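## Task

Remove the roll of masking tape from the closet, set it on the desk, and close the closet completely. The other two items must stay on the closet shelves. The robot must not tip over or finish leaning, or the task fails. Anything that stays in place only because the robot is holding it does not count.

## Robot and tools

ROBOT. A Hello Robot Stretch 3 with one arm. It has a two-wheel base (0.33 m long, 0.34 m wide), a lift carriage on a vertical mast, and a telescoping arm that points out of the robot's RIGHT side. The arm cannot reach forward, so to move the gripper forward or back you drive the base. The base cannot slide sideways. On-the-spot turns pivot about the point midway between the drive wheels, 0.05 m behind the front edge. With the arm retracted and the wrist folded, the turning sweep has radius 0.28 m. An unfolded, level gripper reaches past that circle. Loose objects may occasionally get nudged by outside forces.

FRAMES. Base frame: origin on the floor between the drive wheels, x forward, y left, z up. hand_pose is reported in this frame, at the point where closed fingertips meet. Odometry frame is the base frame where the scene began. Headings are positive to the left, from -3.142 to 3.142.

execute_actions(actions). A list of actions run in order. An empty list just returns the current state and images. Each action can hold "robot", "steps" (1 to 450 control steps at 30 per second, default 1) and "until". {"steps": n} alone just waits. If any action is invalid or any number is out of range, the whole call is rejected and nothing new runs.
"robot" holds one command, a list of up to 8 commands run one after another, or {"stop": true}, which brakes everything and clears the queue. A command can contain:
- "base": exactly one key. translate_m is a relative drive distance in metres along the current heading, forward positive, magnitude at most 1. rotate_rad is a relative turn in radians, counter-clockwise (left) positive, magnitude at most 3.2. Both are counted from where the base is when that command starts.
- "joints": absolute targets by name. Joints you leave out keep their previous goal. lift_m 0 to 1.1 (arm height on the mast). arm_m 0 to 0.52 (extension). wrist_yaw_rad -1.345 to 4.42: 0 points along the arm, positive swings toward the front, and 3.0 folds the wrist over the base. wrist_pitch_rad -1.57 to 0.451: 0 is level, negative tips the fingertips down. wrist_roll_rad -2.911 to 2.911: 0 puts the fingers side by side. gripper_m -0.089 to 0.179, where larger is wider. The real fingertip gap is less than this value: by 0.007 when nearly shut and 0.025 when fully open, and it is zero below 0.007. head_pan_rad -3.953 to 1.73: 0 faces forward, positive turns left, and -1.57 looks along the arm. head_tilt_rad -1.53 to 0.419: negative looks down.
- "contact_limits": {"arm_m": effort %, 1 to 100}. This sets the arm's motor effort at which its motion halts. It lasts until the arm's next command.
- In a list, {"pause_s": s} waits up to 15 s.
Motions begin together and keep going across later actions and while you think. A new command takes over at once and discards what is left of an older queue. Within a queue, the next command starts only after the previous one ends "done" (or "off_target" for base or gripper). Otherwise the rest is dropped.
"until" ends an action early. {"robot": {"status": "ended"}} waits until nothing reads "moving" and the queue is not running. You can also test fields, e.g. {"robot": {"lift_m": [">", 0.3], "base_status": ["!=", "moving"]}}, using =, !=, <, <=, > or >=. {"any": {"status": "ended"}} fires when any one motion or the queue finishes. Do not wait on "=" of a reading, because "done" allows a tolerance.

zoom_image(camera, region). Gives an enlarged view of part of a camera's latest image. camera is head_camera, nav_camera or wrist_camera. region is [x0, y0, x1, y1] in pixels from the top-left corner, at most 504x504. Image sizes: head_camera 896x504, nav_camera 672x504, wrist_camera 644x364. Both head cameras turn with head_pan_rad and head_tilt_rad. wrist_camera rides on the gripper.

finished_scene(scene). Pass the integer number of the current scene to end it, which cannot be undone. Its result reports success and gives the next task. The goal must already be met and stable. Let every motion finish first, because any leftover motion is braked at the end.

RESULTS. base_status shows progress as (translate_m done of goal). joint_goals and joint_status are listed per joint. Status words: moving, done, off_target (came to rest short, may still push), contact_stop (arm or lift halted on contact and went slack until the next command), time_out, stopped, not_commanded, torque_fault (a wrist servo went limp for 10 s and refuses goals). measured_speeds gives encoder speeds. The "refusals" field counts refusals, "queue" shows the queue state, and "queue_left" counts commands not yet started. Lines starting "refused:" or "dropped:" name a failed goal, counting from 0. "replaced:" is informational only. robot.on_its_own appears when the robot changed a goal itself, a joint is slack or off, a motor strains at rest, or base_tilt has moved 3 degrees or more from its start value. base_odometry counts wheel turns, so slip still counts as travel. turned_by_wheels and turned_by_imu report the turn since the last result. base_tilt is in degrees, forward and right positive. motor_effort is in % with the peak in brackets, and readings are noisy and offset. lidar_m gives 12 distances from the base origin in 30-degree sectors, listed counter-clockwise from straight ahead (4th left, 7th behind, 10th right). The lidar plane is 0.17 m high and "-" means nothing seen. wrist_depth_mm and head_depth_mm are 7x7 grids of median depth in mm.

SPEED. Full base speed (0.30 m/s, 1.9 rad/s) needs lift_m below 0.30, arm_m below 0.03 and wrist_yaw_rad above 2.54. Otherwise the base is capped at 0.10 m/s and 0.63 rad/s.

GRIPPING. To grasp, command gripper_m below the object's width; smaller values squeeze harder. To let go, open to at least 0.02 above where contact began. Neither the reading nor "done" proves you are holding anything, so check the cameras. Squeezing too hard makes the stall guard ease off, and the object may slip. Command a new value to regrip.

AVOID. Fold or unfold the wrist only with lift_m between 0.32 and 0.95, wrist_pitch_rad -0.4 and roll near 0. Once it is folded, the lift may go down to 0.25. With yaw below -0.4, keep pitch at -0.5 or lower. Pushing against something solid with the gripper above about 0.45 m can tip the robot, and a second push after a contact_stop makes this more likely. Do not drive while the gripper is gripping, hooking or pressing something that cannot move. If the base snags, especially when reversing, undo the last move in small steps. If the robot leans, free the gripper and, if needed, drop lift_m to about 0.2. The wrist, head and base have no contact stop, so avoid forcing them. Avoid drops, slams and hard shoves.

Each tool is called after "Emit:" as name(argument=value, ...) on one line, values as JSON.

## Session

Emit:
execute_actions(actions=[])

Scene clock: 0.00 s.
robot.base_odometry: x=+0.000 y=+0.000 heading=+0.000 (m, m, rad; robot's odometry frame)
robot.turned_by_wheels: +0.000 (rad since the last result)
robot.turned_by_imu: +0.000 (rad since the last result)
robot.base_tilt: forward=-1.6 right=+0.0 (deg)
robot.lidar_m: 1.39 1.66 2.15 2.17 2.69 2.34 2.34 2.17 1.44 1.75 1.61 1.39
robot.head_depth_mm: 1313 1296 1292 1284 1274 1268 1265 / 1362 1354 1352 1345 1333 1322 1316 / 1404 1396 1383 1382 1372 1366 1353 / 1454 1442 1434 1422 1417 1404 1398 / 1499 1488 1476 1468 1456 1456 1446 / 1554 1526 1532 1523 1510 1507 1492 / 1604 1594 1581 1565 1567 1552 1548
robot.base_status: not_commanded
robot.joint_positions: lift_m=+0.521 arm_m=+0.001 wrist_yaw_rad=+3.121 wrist_pitch_rad=-0.532 wrist_roll_rad=+0.016 gripper_m=+0.037 head_pan_rad=+0.004 head_tilt_rad=-0.001
robot.joint_goals: lift_m=+0.521 arm_m=+0.001 wrist_yaw_rad=+3.121 wrist_pitch_rad=-0.532 wrist_roll_rad=+0.016 gripper_m=+0.037 head_pan_rad=+0.004 head_tilt_rad=-0.001
robot.joint_status: lift_m=not_commanded arm_m=not_commanded wrist_yaw_rad=not_commanded wrist_pitch_rad=not_commanded wrist_roll_rad=not_commanded gripper_m=not_commanded head_pan_rad=not_commanded head_tilt_rad=not_commanded
robot.measured_speeds: translate_m=+0.000 rotate_rad=+0.000 lift_m=+0.000 arm_m=+0.000 wrist_yaw_rad=+0.000 wrist_pitch_rad=+0.000 wrist_roll_rad=+0.000 head_pan_rad=+0.000 head_tilt_rad=+0.000
robot: refusals=0 queue=idle queue_left=0
robot.motor_effort: left_wheel=+0 right_wheel=+0 lift_m=+27 arm_m=+0 wrist_yaw_rad=-1 wrist_pitch_rad=+9 wrist_roll_rad=+0 gripper_m=+0 head_pan_rad=+0 head_tilt_rad=+3 (%)
robot.hand_pose: x=-0.0169 y=+0.0626 z=+0.5087 quat_wxyz=(+0.195, +0.689, +0.178, +0.675) (m; robot's base frame)
robot.wrist_depth_mm: - - - - - - - / - - - - - - - / - - - - - - - / 919 913 926 943 960 973 989 / 811 787 823 801 806 828 844 / 694 689 - 711 735 718 720 / 623 625 - 639 617 629 642
pictures: head_camera (sideways: a quarter turn clockwise sets it upright), nav_camera (sideways: a quarter turn counterclockwise sets it upright), wrist_camera
Images, in order (width x height): head_camera 896x504, nav_camera 672x504, wrist_camera 644x364.

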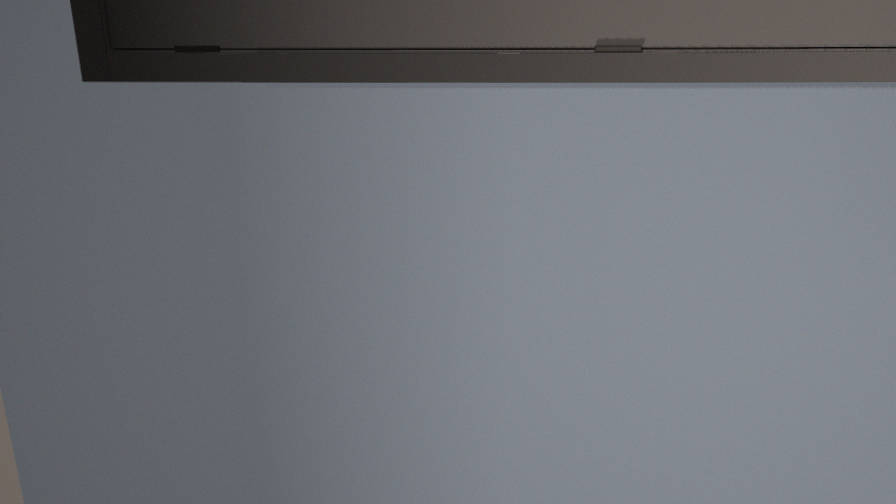

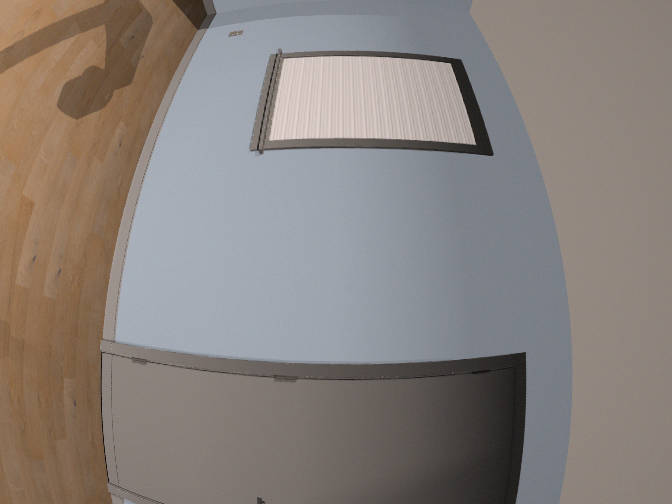

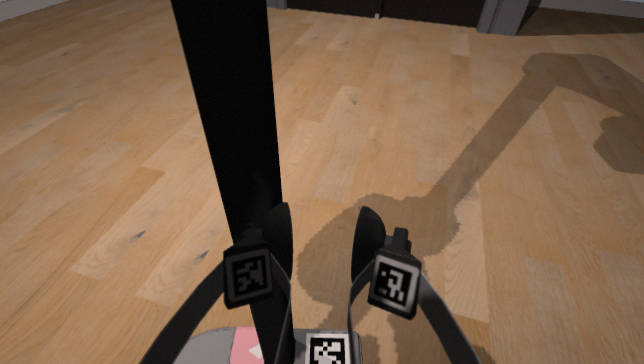

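Closet is to the left.

Emit:
execute_actions(actions=[{"robot":{"joints":{"head_pan_rad":1.57,"head_tilt_rad":-0.2,"lift_m":0.28}},"steps":200,"until":{"robot":{"status":"ended"}}}])

Emit:
execute_actions(actions=[{"robot":{"joints":{"head_pan_rad":-2.4}},"steps":200,"until":{"robot":{"status":"ended"}}}])

Scene clock: 3.50 s.
robot.base_odometry: x=+0.000 y=+0.000 heading=+0.000 (m, m, rad; robot's odometry frame)
robot.turned_by_wheels: +0.000 (rad since the last result)
robot.turned_by_imu: -0.001 (rad since the last result)
robot.base_tilt: forward=-1.6 right=+0.0 (deg)
robot.lidar_m: 1.40 1.67 2.15 2.17 2.68 2.34 2.34 2.18 1.44 1.75 1.61 1.39
robot.head_depth_mm: 1835 1944 1989 2056 2105 2160 1742 / 1868 1993 2058 2102 2182 2217 1739 / 1947 2007 2075 2134 2231 2268 1726 / 2021 2066 2113 2204 2287 2298 1732 / 2060 2110 2194 2246 2330 2325 1742 / 2127 2180 2251 3104 3078 2337 1724 / 2927 3019 3081 3197 3290 2310 1731
robot.base_status: not_commanded
robot.joint_positions: lift_m=+0.280 arm_m=+0.001 wrist_yaw_rad=+3.121 wrist_pitch_rad=-0.533 wrist_roll_rad=+0.016 gripper_m=+0.037 head_pan_rad=+1.563 head_tilt_rad=-0.197
robot.joint_goals: lift_m=+0.280 arm_m=+0.001 wrist_yaw_rad=+3.121 wrist_pitch_rad=-0.533 wrist_roll_rad=+0.016 gripper_m=+0.037 head_pan_rad=+1.570 head_tilt_rad=-0.200
robot.joint_status: lift_m=done arm_m=not_commanded wrist_yaw_rad=not_commanded wrist_pitch_rad=not_commanded wrist_roll_rad=not_commanded gripper_m=not_commanded head_pan_rad=done head_tilt_rad=done
robot.measured_speeds: translate_m=+0.000 rotate_rad=+0.000 lift_m=+0.000 arm_m=+0.000 wrist_yaw_rad=+0.000 wrist_pitch_rad=+0.000 wrist_roll_rad=+0.000 head_pan_rad=+0.000 head_tilt_rad=+0.000
robot: refusals=0 queue=done queue_left=0
robot.motor_effort: left_wheel=+1(1) right_wheel=+0(0) lift_m=+16(24) arm_m=+0(0) wrist_yaw_rad=+0(1) wrist_pitch_rad=+9(9) wrist_roll_rad=+0(0) gripper_m=+0(0) head_pan_rad=+4(44) head_tilt_rad=-1(19) (%)
robot.hand_pose: x=-0.0169 y=+0.0625 z=+0.2682 quat_wxyz=(+0.195, +0.689, +0.178, +0.675) (m; robot's base frame)
robot.wrist_depth_mm: - - - - - - - / 870 864 - 910 919 946 916 / 683 699 - 702 717 734 730 / 576 593 586 598 601 598 594 / 492 522 - - 508 512 512 / - - - - 452 441 447 / - - - - 383 396 392
pictures: head_camera (sideways: a quarter turn clockwise sets it upright), nav_camera (sideways: a quarter turn counterclockwise sets it upright), wrist_camera
Images, in order (width x height): head_camera 896x504, nav_camera 672x504, wrist_camera 644x364.

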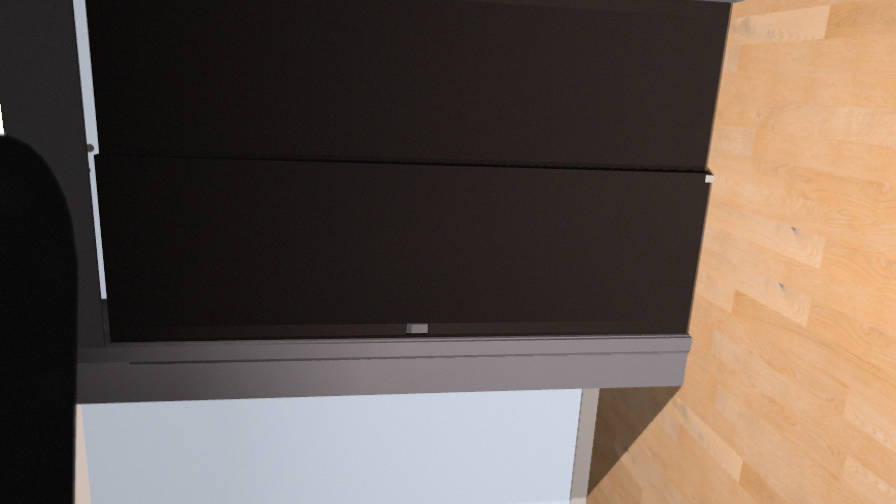

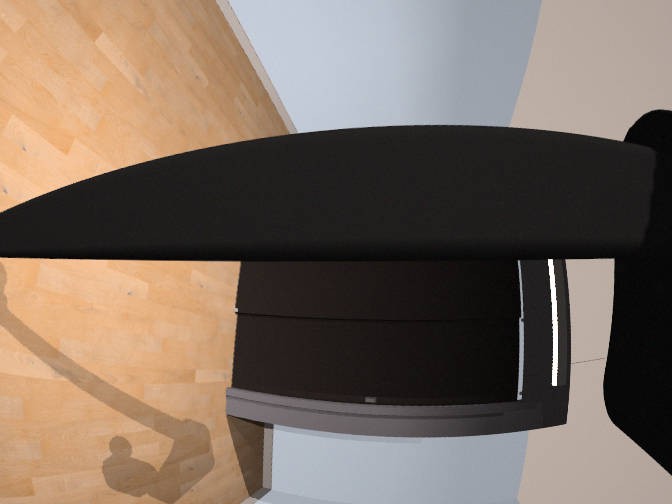

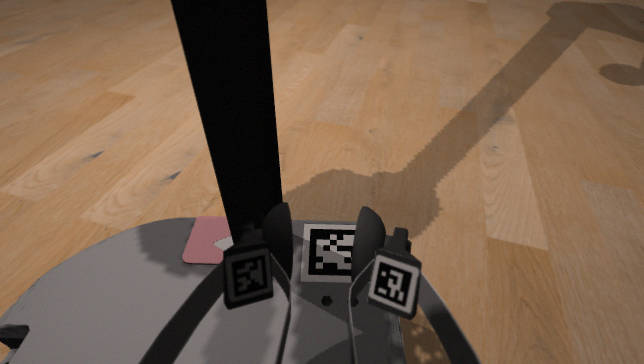

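Scene clock: 6.03 s.
robot.base_odometry: x=+0.000 y=+0.000 heading=+0.000 (m, m, rad; robot's odometry frame)
robot.turned_by_wheels: +0.000 (rad since the last result)
robot.turned_by_imu: -0.001 (rad since the last result)
robot.base_tilt: forward=-1.6 right=-0.1 (deg)
robot.lidar_m: 1.40 1.67 2.15 2.18 2.69 2.34 2.34 2.17 1.44 1.75 1.61 1.39
robot.head_depth_mm: 2412 2523 2641 2730 2844 2337 1746 / 2246 2363 2433 2539 2631 2345 1733 / 2103 2188 2266 2361 2419 2327 1741 / 1996 2042 2125 2195 2268 2258 1739 / 1864 1921 1982 2038 2118 2148 1735 / 1760 1816 1864 1933 1954 2010 1733 / 1673 1722 1774 1818 1619 1241 1613
robot.base_status: not_commanded
robot.joint_positions: lift_m=+0.280 arm_m=+0.001 wrist_yaw_rad=+3.121 wrist_pitch_rad=-0.533 wrist_roll_rad=+0.016 gripper_m=+0.037 head_pan_rad=-2.393 head_tilt_rad=-0.197
robot.joint_goals: lift_m=+0.280 arm_m=+0.001 wrist_yaw_rad=+3.121 wrist_pitch_rad=-0.533 wrist_roll_rad=+0.016 gripper_m=+0.037 head_pan_rad=-2.400 head_tilt_rad=-0.200
robot.joint_status: lift_m=done arm_m=not_commanded wrist_yaw_rad=not_commanded wrist_pitch_rad=not_commanded wrist_roll_rad=not_commanded gripper_m=not_commanded head_pan_rad=done head_tilt_rad=done
robot.measured_speeds: translate_m=+0.000 rotate_rad=+0.000 lift_m=+0.000 arm_m=+0.000 wrist_yaw_rad=+0.000 wrist_pitch_rad=+0.000 wrist_roll_rad=+0.000 head_pan_rad=+0.000 head_tilt_rad=+0.000
robot: refusals=0 queue=done queue_left=0
robot.motor_effort: left_wheel=+0(0) right_wheel=+0(0) lift_m=+16(16) arm_m=+0(0) wrist_yaw_rad=+0(0) wrist_pitch_rad=+9(9) wrist_roll_rad=+0(0) gripper_m=+0(0) head_pan_rad=-4(44) head_tilt_rad=-1(2) (%)
robot.hand_pose: x=-0.0169 y=+0.0625 z=+0.2682 quat_wxyz=(+0.195, +0.689, +0.178, +0.675) (m; robot's base frame)
robot.wrist_depth_mm: - - - - - - - / 872 853 - 910 915 939 931 / 700 699 - 713 711 731 735 / 560 580 583 587 593 600 613 / 483 527 - - 503 514 508 / - - - - 460 445 450 / - - - - 383 397 395
pictures: head_camera (sideways: a quarter turn clockwise sets it upright), nav_camera (sideways: a quarter turn counterclockwise sets it upright), wrist_camera
Images, in order (width x height): head_camera 896x504, nav_camera 672x504, wrist_camera 644x364.

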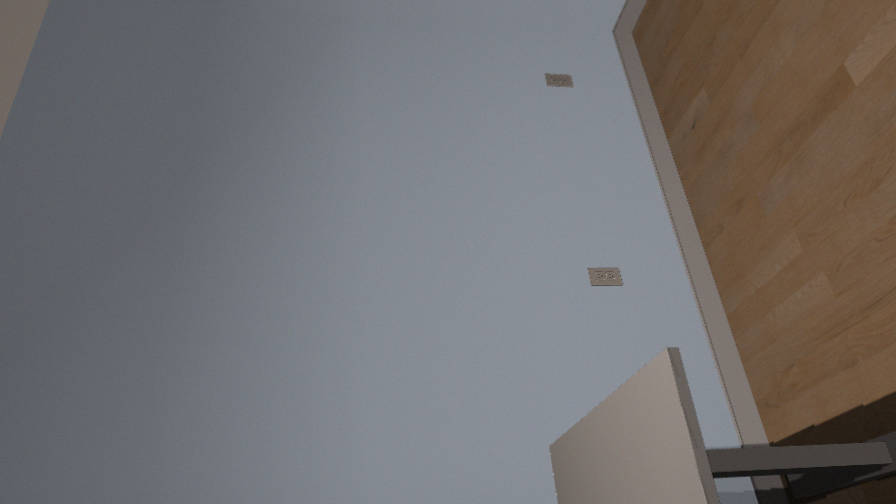

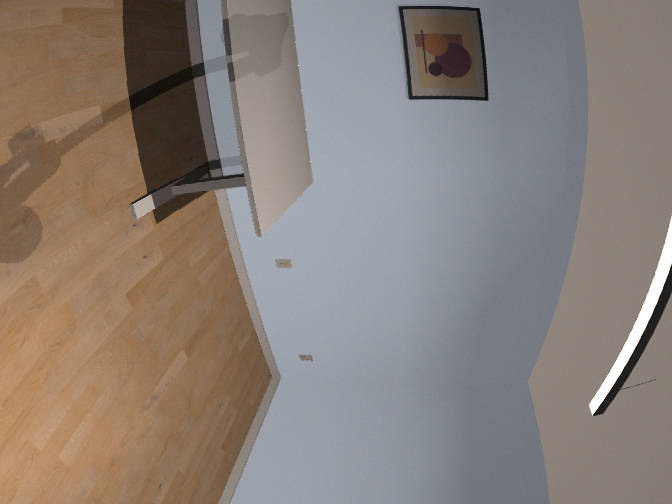

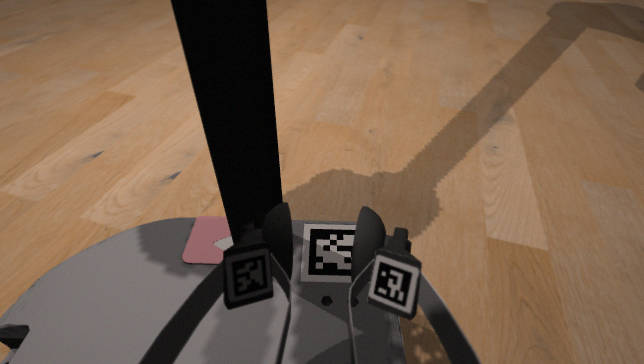

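Emit:
execute_actions(actions=[{"robot":{"joints":{"head_pan_rad":1.57,"head_tilt_rad":-0.1}},"steps":100,"until":{"robot":{"status":"ended"}}}])

Scene clock: 10.40 s.
robot.base_odometry: x=+0.000 y=+0.000 heading=+0.000 (m, m, rad; robot's odometry frame)
robot.turned_by_wheels: +0.000 (rad since the last result)
robot.turned_by_imu: -0.001 (rad since the last result)
robot.base_tilt: forward=-1.8 right=+0.0 (deg)
robot.lidar_m: 1.39 1.67 2.15 2.18 2.68 2.34 2.34 2.17 1.44 1.75 1.61 1.39
robot.head_depth_mm: 1874 1993 2008 2034 2073 2106 1946 / 1921 2041 2060 2089 2121 2166 1943 / - 2051 2098 2119 2165 2189 1935 / - 2109 2138 2166 2216 2233 1928 / - 2179 2199 2237 2279 2303 1936 / - 2222 3019 3080 3132 2441 1935 / - 3122 3152 3206 3256 2723 1932
robot.base_status: not_commanded
robot.joint_positions: lift_m=+0.280 arm_m=+0.001 wrist_yaw_rad=+3.121 wrist_pitch_rad=-0.533 wrist_roll_rad=+0.016 gripper_m=+0.037 head_pan_rad=+1.563 head_tilt_rad=-0.112
robot.joint_goals: lift_m=+0.280 arm_m=+0.001 wrist_yaw_rad=+3.121 wrist_pitch_rad=-0.533 wrist_roll_rad=+0.016 gripper_m=+0.037 head_pan_rad=+1.570 head_tilt_rad=-0.100
robot.joint_status: lift_m=done arm_m=not_commanded wrist_yaw_rad=not_commanded wrist_pitch_rad=not_commanded wrist_roll_rad=not_commanded gripper_m=not_commanded head_pan_rad=done head_tilt_rad=done
robot.measured_speeds: translate_m=+0.000 rotate_rad=+0.000 lift_m=+0.000 arm_m=+0.000 wrist_yaw_rad=+0.000 wrist_pitch_rad=+0.000 wrist_roll_rad=+0.000 head_pan_rad=+0.000 head_tilt_rad=+0.000
robot: refusals=0 queue=done queue_left=0
robot.motor_effort: left_wheel=+1(0) right_wheel=+0(0) lift_m=+16(16) arm_m=+0(1) wrist_yaw_rad=+0(0) wrist_pitch_rad=+10(9) wrist_roll_rad=+0(0) gripper_m=+0(0) head_pan_rad=+4(43) head_tilt_rad=+7(20) (%)
robot.hand_pose: x=-0.0169 y=+0.0625 z=+0.2682 quat_wxyz=(+0.195, +0.689, +0.178, +0.675) (m; robot's base frame)
robot.wrist_depth_mm: - - - - - - - / 900 873 - 923 914 939 935 / 690 711 - 700 717 750 714 / 569 582 586 591 597 598 591 / 491 525 - - 504 517 516 / - - - - 458 442 454 / - - - - 383 395 396
pictures: head_camera (sideways: a quarter turn clockwise sets it upright), nav_camera (sideways: a quarter turn counterclockwise sets it upright), wrist_camera
Images, in order (width x height): head_camera 896x504, nav_camera 672x504, wrist_camera 644x364.

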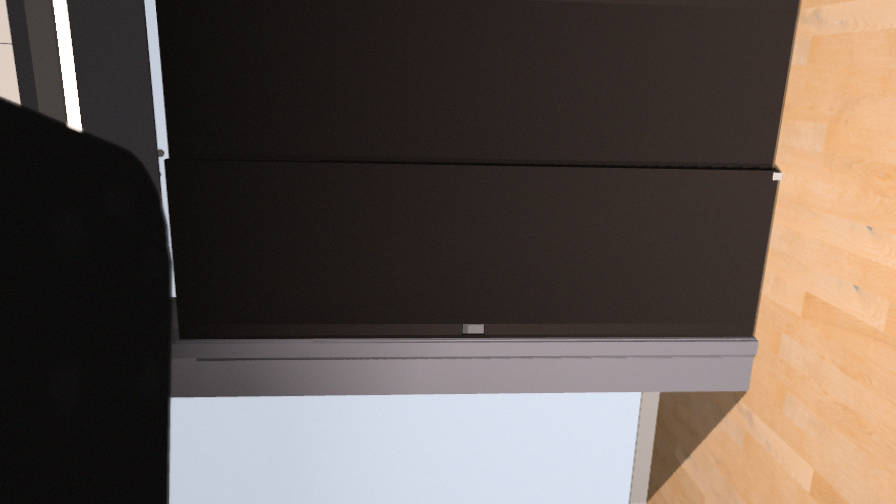

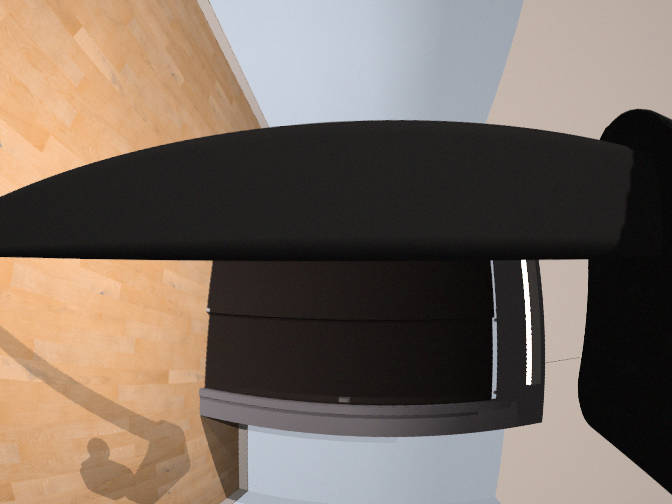

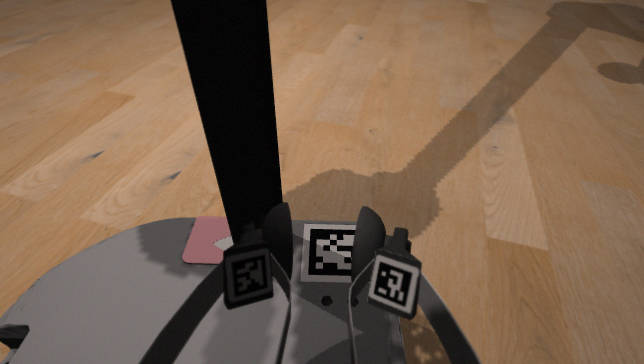

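Emit:
execute_actions(actions=[{"robot":[{"base":{"rotate_rad":1.82},"joints":{"head_pan_rad":-1.57,"head_tilt_rad":-0.2}},{"base":{"translate_m":0.8}},{"base":{"translate_m":0.8}},{"base":{"rotate_rad":1.11}},{"joints":{"lift_m":0.6,"wrist_pitch_rad":-0.4,"gripper_m":0.0}},{"joints":{"lift_m":0.935,"wrist_yaw_rad":0.0}},{"joints":{"wrist_pitch_rad":0.0}}],"steps":450,"until":{"robot":{"status":"ended"}}},{"steps":300,"until":{"robot":{"status":"ended"}}}])

Scene clock: 33.07 s.
robot.base_odometry: x=-0.394 y=+1.551 heading=+2.930 (m, m, rad; robot's odometry frame)
robot.turned_by_wheels: +2.930 (rad since the last result)
robot.turned_by_imu: +2.913 (rad since the last result)
robot.base_tilt: forward=-1.6 right=-0.1 (deg)
robot.lidar_m: 1.55 1.63 2.33 2.83 2.96 2.26 2.21 1.10 0.79 0.75 0.79 1.59
robot.head_depth_mm: 658 676 699 720 746 771 799 / 661 680 703 724 749 774 803 / 665 683 705 729 755 781 799 / 669 687 709 733 762 787 816 / 651 668 691 711 734 763 793 / 659 680 704 725 749 778 806 / 663 684 707 734 761 793 825
robot.base_status: done (rotate_rad +1.1099 of +1.1100)
robot.joint_positions: lift_m=+0.935 arm_m=+0.001 wrist_yaw_rad=+0.001 wrist_pitch_rad=-0.025 wrist_roll_rad=+0.016 gripper_m=+0.000 head_pan_rad=-1.563 head_tilt_rad=-0.198
robot.joint_goals: lift_m=+0.935 arm_m=+0.001 wrist_yaw_rad=+0.000 wrist_pitch_rad=+0.000 wrist_roll_rad=+0.016 gripper_m=+0.000 head_pan_rad=-1.570 head_tilt_rad=-0.200
robot.joint_status: lift_m=done arm_m=not_commanded wrist_yaw_rad=done wrist_pitch_rad=done wrist_roll_rad=not_commanded gripper_m=done head_pan_rad=done head_tilt_rad=done
robot.measured_speeds: translate_m=+0.000 rotate_rad=+0.000 lift_m=+0.000 arm_m=+0.000 wrist_yaw_rad=+0.000 wrist_pitch_rad=+0.000 wrist_roll_rad=+0.000 head_pan_rad=+0.000 head_tilt_rad=+0.000
robot: refusals=0 queue=done queue_left=0
robot.motor_effort: left_wheel=-3(13) right_wheel=+2(7) lift_m=+38(40) arm_m=+0(0) wrist_yaw_rad=-2(3) wrist_pitch_rad=+15(15) wrist_roll_rad=+0(0) gripper_m=-3(79) head_pan_rad=-4(46) head_tilt_rad=-1(13) (%)
robot.hand_pose: x=-0.0211 y=-0.4015 z=+1.0427 quat_wxyz=(+0.702, +0.010, -0.712, -0.009) (m; robot's base frame)
robot.wrist_depth_mm: - 485 474 483 479 471 463 / - 504 484 500 503 498 476 / - - 515 523 501 504 491 / - - 539 542 531 512 509 / - - 557 - 550 538 522 / - - 583 - 572 566 555 / - - 608 605 598 572 569
pictures: head_camera (sideways: a quarter turn clockwise sets it upright), nav_camera (sideways: a quarter turn counterclockwise sets it upright), wrist_camera
Images, in order (width x height): head_camera 896x504, nav_camera 672x504, wrist_camera 644x364.

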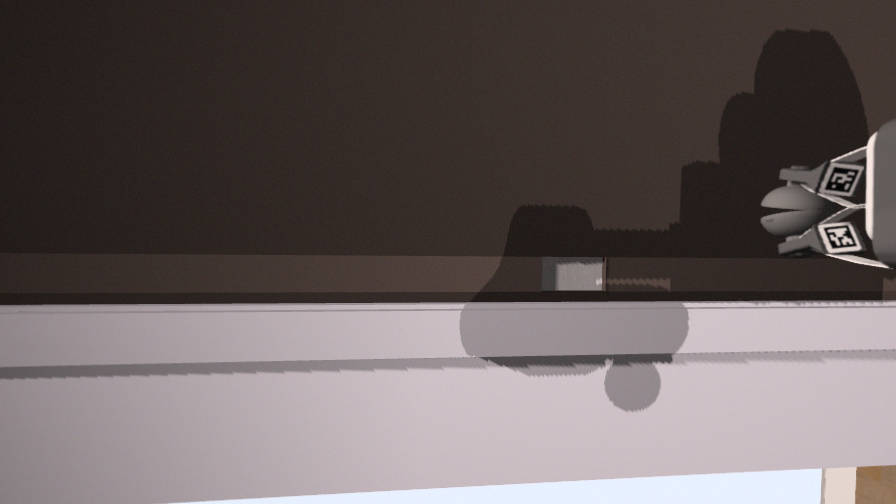

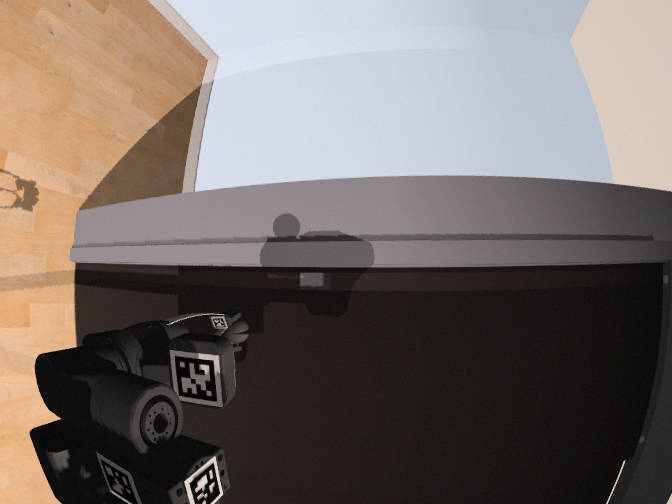

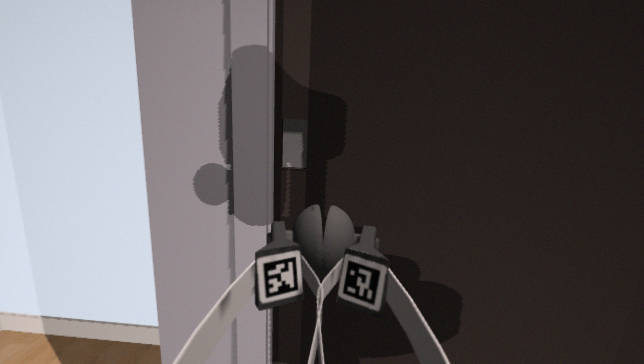

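Emit:
execute_actions(actions=[{"robot":[{"base":{"rotate_rad":-0.05}},{"base":{"translate_m":0.065},"joints":{"arm_m":0.2}}],"steps":300,"until":{"robot":{"status":"ended"}}}])

Scene clock: 37.70 s.
robot.base_odometry: x=-0.457 y=+1.567 heading=+2.880 (m, m, rad; robot's odometry frame)
robot.turned_by_wheels: -0.050 (rad since the last result)
robot.turned_by_imu: -0.051 (rad since the last result)
robot.base_tilt: forward=-1.6 right=+0.0 (deg)
robot.lidar_m: 1.49 1.55 2.12 2.85 3.21 2.35 2.28 1.15 0.80 0.74 0.78 1.54
robot.head_depth_mm: 665 687 707 731 757 - - / 665 685 707 732 757 - - / 664 687 707 732 757 - - / 662 683 705 729 756 776 805 / 641 664 685 707 735 759 786 / 650 671 693 717 742 769 796 / 655 679 700 726 1494 1554 1604
robot.base_status: done (translate_m +0.0650 of +0.0650)
robot.joint_positions: lift_m=+0.935 arm_m=+0.200 wrist_yaw_rad=+0.000 wrist_pitch_rad=-0.024 wrist_roll_rad=+0.016 gripper_m=+0.000 head_pan_rad=-1.563 head_tilt_rad=-0.198
robot.joint_goals: lift_m=+0.935 arm_m=+0.200 wrist_yaw_rad=+0.000 wrist_pitch_rad=+0.000 wrist_roll_rad=+0.016 gripper_m=+0.000 head_pan_rad=-1.570 head_tilt_rad=-0.200
robot.joint_status: lift_m=done arm_m=done wrist_yaw_rad=done wrist_pitch_rad=done wrist_roll_rad=not_commanded gripper_m=done head_pan_rad=done head_tilt_rad=done
robot.measured_speeds: translate_m=+0.000 rotate_rad=+0.000 lift_m=+0.000 arm_m=+0.000 wrist_yaw_rad=+0.000 wrist_pitch_rad=+0.000 wrist_roll_rad=+0.000 head_pan_rad=+0.000 head_tilt_rad=+0.000
robot: refusals=0 queue=done queue_left=0
robot.motor_effort: left_wheel=+3(8) right_wheel=-2(3) lift_m=+38(38) arm_m=+3(8) wrist_yaw_rad=+0(1) wrist_pitch_rad=+14(15) wrist_roll_rad=+0(0) gripper_m=-3(3) head_pan_rad=-3(4) head_tilt_rad=-1(1) (%)
robot.hand_pose: x=-0.0214 y=-0.6002 z=+1.0431 quat_wxyz=(+0.702, +0.009, -0.712, -0.009) (m; robot's base frame)
robot.wrist_depth_mm: 289 287 277 301 300 296 294 / 308 302 286 312 312 306 308 / 318 314 296 323 319 321 317 / - 322 309 343 333 334 333 / - 334 319 - 344 343 344 / - 351 345 - 357 358 357 / - 365 351 374 374 375 374
pictures: head_camera (sideways: a quarter turn clockwise sets it upright), nav_camera (sideways: a quarter turn counterclockwise sets it upright), wrist_camera
Images, in order (width x height): head_camera 896x504, nav_camera 672x504, wrist_camera 644x364.

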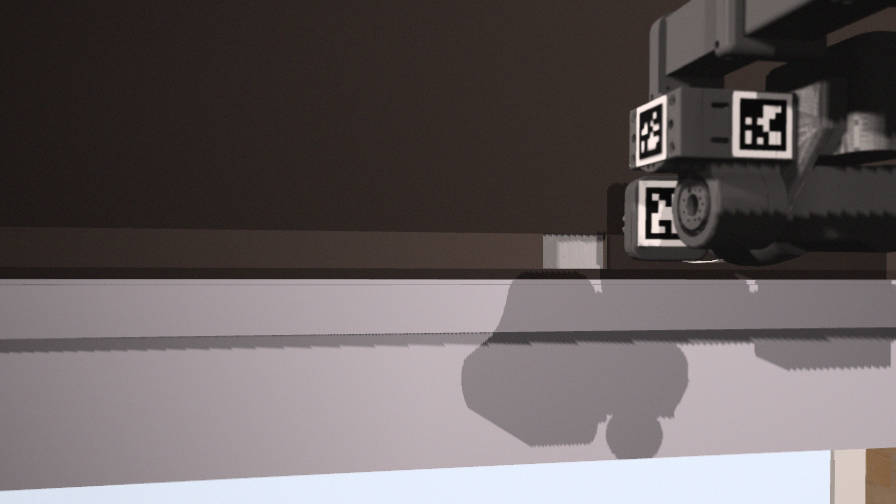

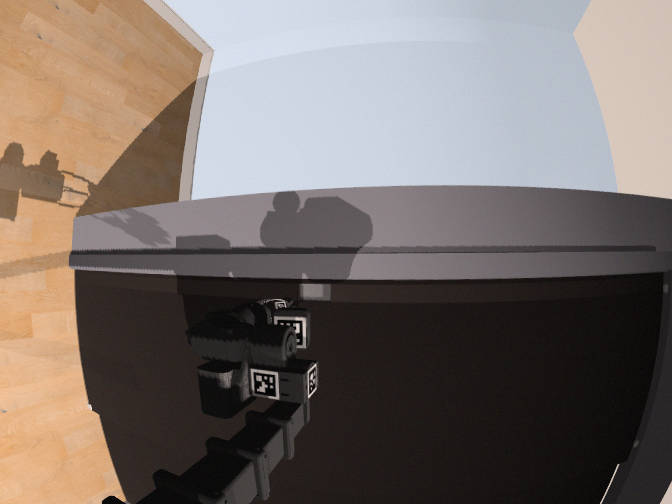

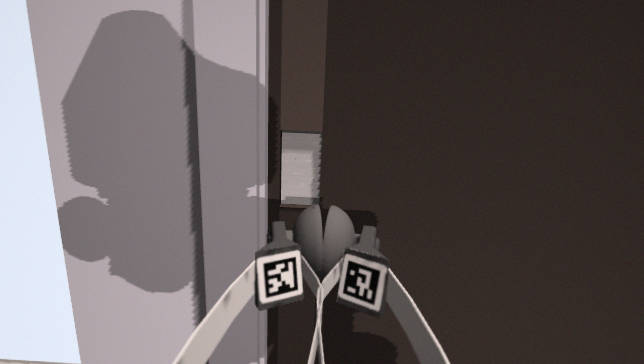

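Emit:
execute_actions(actions=[{"robot":[{"base":{"translate_m":0.02}},{"joints":{"arm_m":0.4},"contact_limits":{"arm_m":10}}],"steps":300,"until":{"robot":{"status":"ended"}}},{"robot":{"base":{"translate_m":-0.09}},"steps":200,"until":{"robot":{"status":"ended"}}}])

Scene clock: 44.13 s.
robot.base_odometry: x=-0.390 y=+1.549 heading=+2.880 (m, m, rad; robot's odometry frame)
robot.turned_by_wheels: +0.000 (rad since the last result)
robot.turned_by_imu: -0.002 (rad since the last result)
robot.base_tilt: forward=-1.8 right=+0.0 (deg)
robot.lidar_m: 1.56 1.62 2.21 2.83 3.08 2.29 2.21 1.16 0.80 0.75 0.78 1.62
robot.head_depth_mm: 666 685 709 734 756 - 825 / 665 686 709 734 751 794 813 / 665 688 711 732 - 797 818 / 674 694 716 742 1208 1384 826 / 1314 1354 1393 1190 1203 1382 1220 / 645 664 686 709 733 761 790 / 650 672 694 716 742 767 797
robot.base_status: done (translate_m -0.0900 of -0.0900)
robot.joint_positions: lift_m=+0.935 arm_m=+0.364 wrist_yaw_rad=-0.006 wrist_pitch_rad=-0.026 wrist_roll_rad=+0.016 gripper_m=+0.000 head_pan_rad=-1.563 head_tilt_rad=-0.199
robot.joint_goals: lift_m=+0.935 arm_m=+0.364 wrist_yaw_rad=+0.000 wrist_pitch_rad=+0.000 wrist_roll_rad=+0.016 gripper_m=+0.000 head_pan_rad=-1.570 head_tilt_rad=-0.200
robot.joint_status: lift_m=done arm_m=contact_stop wrist_yaw_rad=done wrist_pitch_rad=done wrist_roll_rad=not_commanded gripper_m=done head_pan_rad=done head_tilt_rad=done
robot.measured_speeds: translate_m=+0.000 rotate_rad=+0.000 lift_m=+0.000 arm_m=+0.000 wrist_yaw_rad=+0.000 wrist_pitch_rad=+0.000 wrist_roll_rad=+0.000 head_pan_rad=+0.000 head_tilt_rad=+0.000
robot: refusals=0 queue=done queue_left=0
robot.on_its_own: arm_m is slack since a contact_stop, until your next command for it (your +0.400 is given up)
robot.motor_effort: left_wheel=+0(24) right_wheel=+1(21) lift_m=+37(38) arm_m=+0(9) wrist_yaw_rad=+6(50) wrist_pitch_rad=+15(21) wrist_roll_rad=+0(0) gripper_m=-3(6) head_pan_rad=-4(3) head_tilt_rad=+0(1) (%)
robot.contact_limits: arm_m 10 (drawing in: default 18, maximum 30; extending or still: default 26, maximum 42)
robot.hand_pose: x=-0.0230 y=-0.7640 z=+1.0427 quat_wxyz=(+0.702, +0.007, -0.712, -0.012) (m; robot's base frame)
robot.wrist_depth_mm: 159 221 589 150 150 150 148 / 162 224 532 156 155 154 155 / 164 228 612 161 160 161 161 / 165 229 624 179 166 166 166 / 166 230 596 - 175 174 173 / 169 233 578 185 180 181 180 / 172 236 845 189 189 189 188
pictures: head_camera (sideways: a quarter turn clockwise sets it upright), nav_camera (sideways: a quarter turn counterclockwise sets it upright), wrist_camera
Images, in order (width x height): head_camera 896x504, nav_camera 672x504, wrist_camera 644x364.

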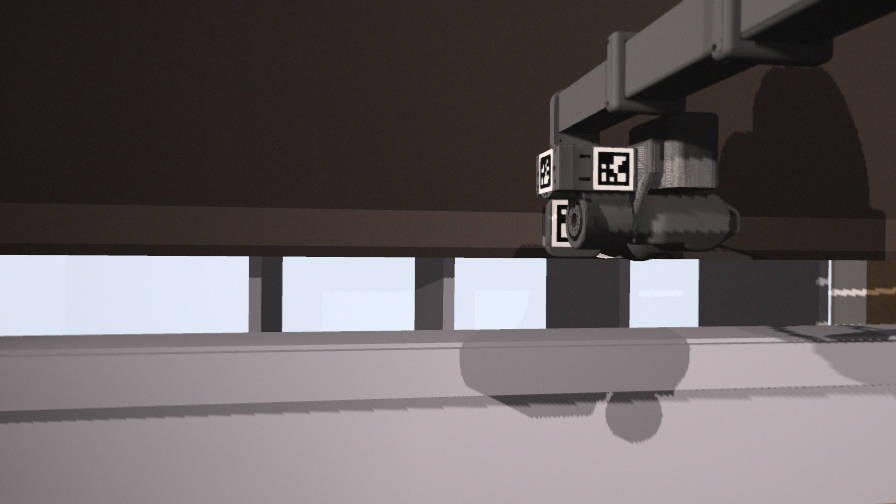

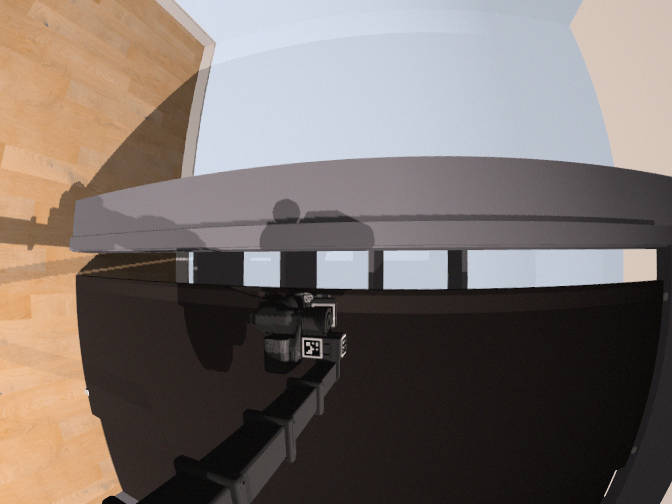

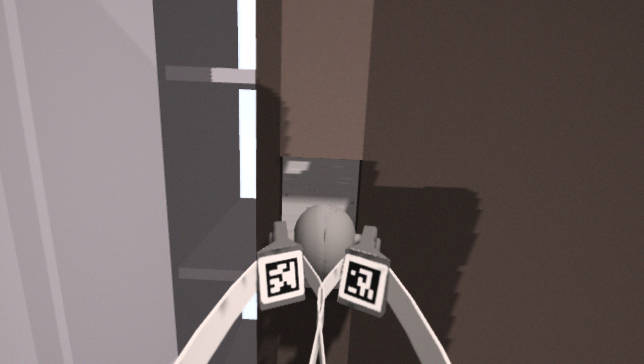

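Working. Continue in steps.

Emit:
execute_actions(actions=[{"robot":[{"base":{"translate_m":-0.09}},{"base":{"translate_m":-0.09}},{"base":{"translate_m":-0.09}},{"base":{"translate_m":-0.09}}],"steps":450,"until":{"robot":{"status":"ended"}}}])

Scene clock: 52.00 s.
robot.base_odometry: x=-0.042 y=+1.456 heading=+2.880 (m, m, rad; robot's odometry frame)
robot.turned_by_wheels: +0.000 (rad since the last result)
robot.turned_by_imu: -0.005 (rad since the last result)
robot.base_tilt: forward=-1.7 right=+0.0 (deg)
robot.lidar_m: 1.91 1.99 2.72 2.80 2.60 1.92 1.85 1.05 0.80 0.77 0.88 1.99
robot.head_depth_mm: 665 688 708 735 754 - 823 / 665 687 708 733 751 795 816 / 665 687 709 732 - 796 816 / 671 692 716 741 1208 1389 824 / 1328 1363 1405 1441 1399 1512 1569 / 1319 1367 1404 1438 1399 1522 1562 / 1326 1364 1406 1438 1388 1477 1488
robot.base_status: done (translate_m -0.0900 of -0.0900)
robot.joint_positions: lift_m=+0.935 arm_m=+0.363 wrist_yaw_rad=-0.007 wrist_pitch_rad=-0.029 wrist_roll_rad=+0.016 gripper_m=+0.000 head_pan_rad=-1.563 head_tilt_rad=-0.199
robot.joint_goals: lift_m=+0.935 arm_m=+0.363 wrist_yaw_rad=+0.000 wrist_pitch_rad=+0.000 wrist_roll_rad=+0.016 gripper_m=+0.000 head_pan_rad=-1.570 head_tilt_rad=-0.200
robot.joint_status: lift_m=done arm_m=contact_stop wrist_yaw_rad=done wrist_pitch_rad=done wrist_roll_rad=not_commanded gripper_m=done head_pan_rad=done head_tilt_rad=done
robot.measured_speeds: translate_m=+0.000 rotate_rad=+0.000 lift_m=+0.000 arm_m=+0.000 wrist_yaw_rad=+0.000 wrist_pitch_rad=+0.000 wrist_roll_rad=+0.000 head_pan_rad=+0.000 head_tilt_rad=+0.000
robot: refusals=0 queue=done queue_left=0
robot.on_its_own: arm_m is slack since a contact_stop, until your next command for it (your +0.400 is given up)
robot.motor_effort: left_wheel=+0(24) right_wheel=+2(20) lift_m=+37(37) arm_m=+0(1) wrist_yaw_rad=+6(52) wrist_pitch_rad=+17(17) wrist_roll_rad=+0(0) gripper_m=-3(6) head_pan_rad=-3(4) head_tilt_rad=-1(1) (%)
robot.contact_limits: arm_m 10 (drawing in: default 18, maximum 30; extending or still: default 26, maximum 42)
robot.hand_pose: x=-0.0232 y=-0.7634 z=+1.0419 quat_wxyz=(+0.702, +0.008, -0.712, -0.013) (m; robot's base frame)
robot.wrist_depth_mm: 697 819 789 151 150 149 149 / 665 826 549 155 156 156 154 / 720 888 893 162 162 161 160 / 725 926 931 178 168 167 166 / 618 634 656 - 175 174 173 / 696 961 993 - 181 181 181 / 750 919 893 190 189 190 188
pictures: head_camera (sideways: a quarter turn clockwise sets it upright), nav_camera (sideways: a quarter turn counterclockwise sets it upright), wrist_camera
Images, in order (width x height): head_camera 896x504, nav_camera 672x504, wrist_camera 644x364.

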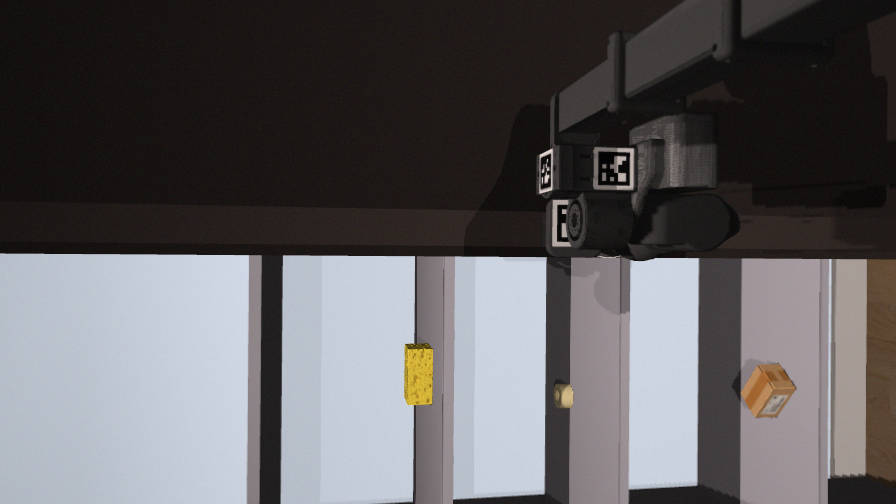

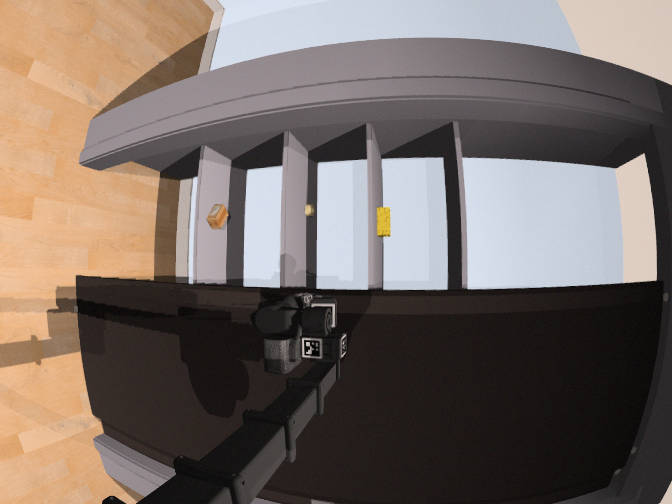

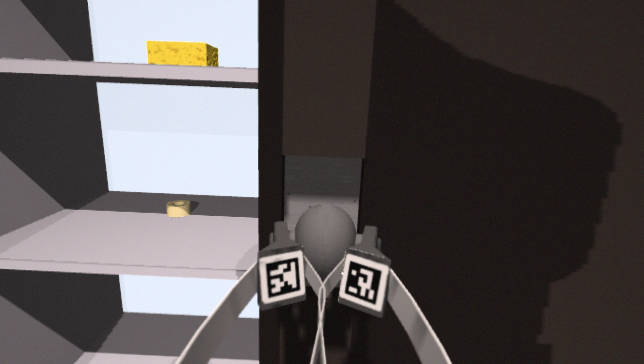

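Emit:
execute_actions(actions=[{"robot":[{"joints":{"arm_m":0.0,"wrist_pitch_rad":-1.5,"lift_m":0.85}},{"base":{"rotate_rad":-0.98}},{"base":{"translate_m":0.54}},{"base":{"rotate_rad":0.98}},{"joints":{"wrist_pitch_rad":0.0,"gripper_m":0.12,"head_tilt_rad":-0.5}}],"steps":450,"until":{"robot":{"status":"ended"}}},{"steps":300,"until":{"robot":{"status":"ended"}}}])

Scene clock: 71.10 s.
robot.base_odometry: x=-0.216 y=+1.967 heading=+2.880 (m, m, rad; robot's odometry frame)
robot.turned_by_wheels: +0.000 (rad since the last result)
robot.turned_by_imu: -0.001 (rad since the last result)
robot.base_tilt: forward=-1.7 right=+0.0 (deg)
robot.lidar_m: 1.62 1.68 2.30 3.27 3.03 2.23 1.19 0.46 0.44 0.98 0.34 0.44
robot.head_depth_mm: 855 925 808 1033 840 1052 1260 / 857 925 807 1026 839 1017 1262 / 860 918 690 1028 837 1050 - / 857 918 799 1026 840 1033 - / 860 915 795 1022 836 1012 1254 / 860 919 794 968 835 1014 1046 / 739 742 699 749 733 476 480
robot.base_status: done (rotate_rad +0.9799 of +0.9800)
robot.joint_positions: lift_m=+0.850 arm_m=+0.001 wrist_yaw_rad=+0.000 wrist_pitch_rad=-0.025 wrist_roll_rad=+0.016 gripper_m=+0.120 head_pan_rad=-1.563 head_tilt_rad=-0.493
robot.joint_goals: lift_m=+0.850 arm_m=+0.000 wrist_yaw_rad=+0.000 wrist_pitch_rad=+0.000 wrist_roll_rad=+0.016 gripper_m=+0.120 head_pan_rad=-1.570 head_tilt_rad=-0.500
robot.joint_status: lift_m=done arm_m=done wrist_yaw_rad=done wrist_pitch_rad=done wrist_roll_rad=not_commanded gripper_m=done head_pan_rad=done head_tilt_rad=done
robot.measured_speeds: translate_m=+0.000 rotate_rad=+0.000 lift_m=+0.000 arm_m=+0.000 wrist_yaw_rad=+0.000 wrist_pitch_rad=+0.000 wrist_roll_rad=+0.000 head_pan_rad=+0.000 head_tilt_rad=+0.000
robot: refusals=0 queue=done queue_left=0
robot.motor_effort: left_wheel=-3(10) right_wheel=+1(4) lift_m=+16(35) arm_m=-2(4) wrist_yaw_rad=+0(6) wrist_pitch_rad=+15(20) wrist_roll_rad=+0(0) gripper_m=+0(80) head_pan_rad=-4(3) head_tilt_rad=-4(27) (%)
robot.hand_pose: x=-0.0214 y=-0.4017 z=+0.9587 quat_wxyz=(+0.702, +0.009, -0.712, -0.009) (m; robot's base frame)
robot.wrist_depth_mm: 333 439 485 461 436 411 392 / 336 473 759 756 757 760 754 / 344 493 789 788 787 792 795 / 344 496 733 776 795 786 804 / 348 438 463 472 495 517 513 / 351 - 897 880 907 878 860 / 335 511 812 818 835 802 892
pictures: head_camera (sideways: a quarter turn clockwise sets it upright), nav_camera (sideways: a quarter turn counterclockwise sets it upright), wrist_camera
Images, in order (width x height): head_camera 896x504, nav_camera 672x504, wrist_camera 644x364.

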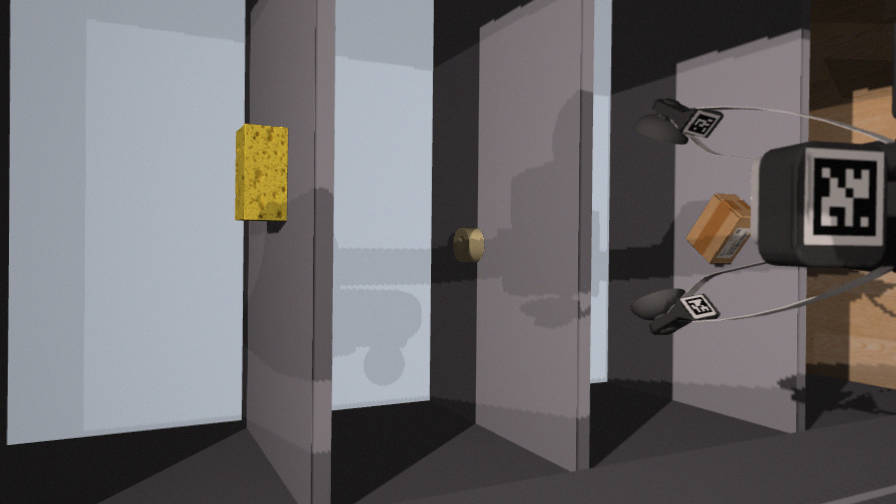

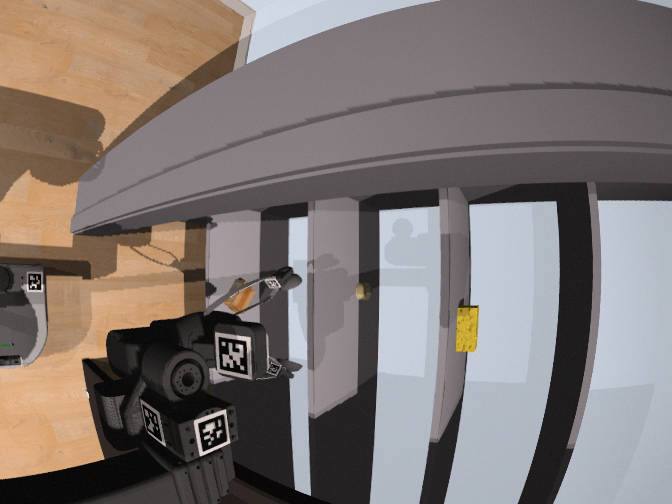

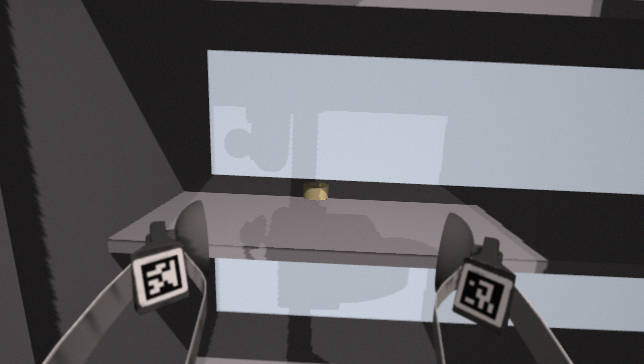

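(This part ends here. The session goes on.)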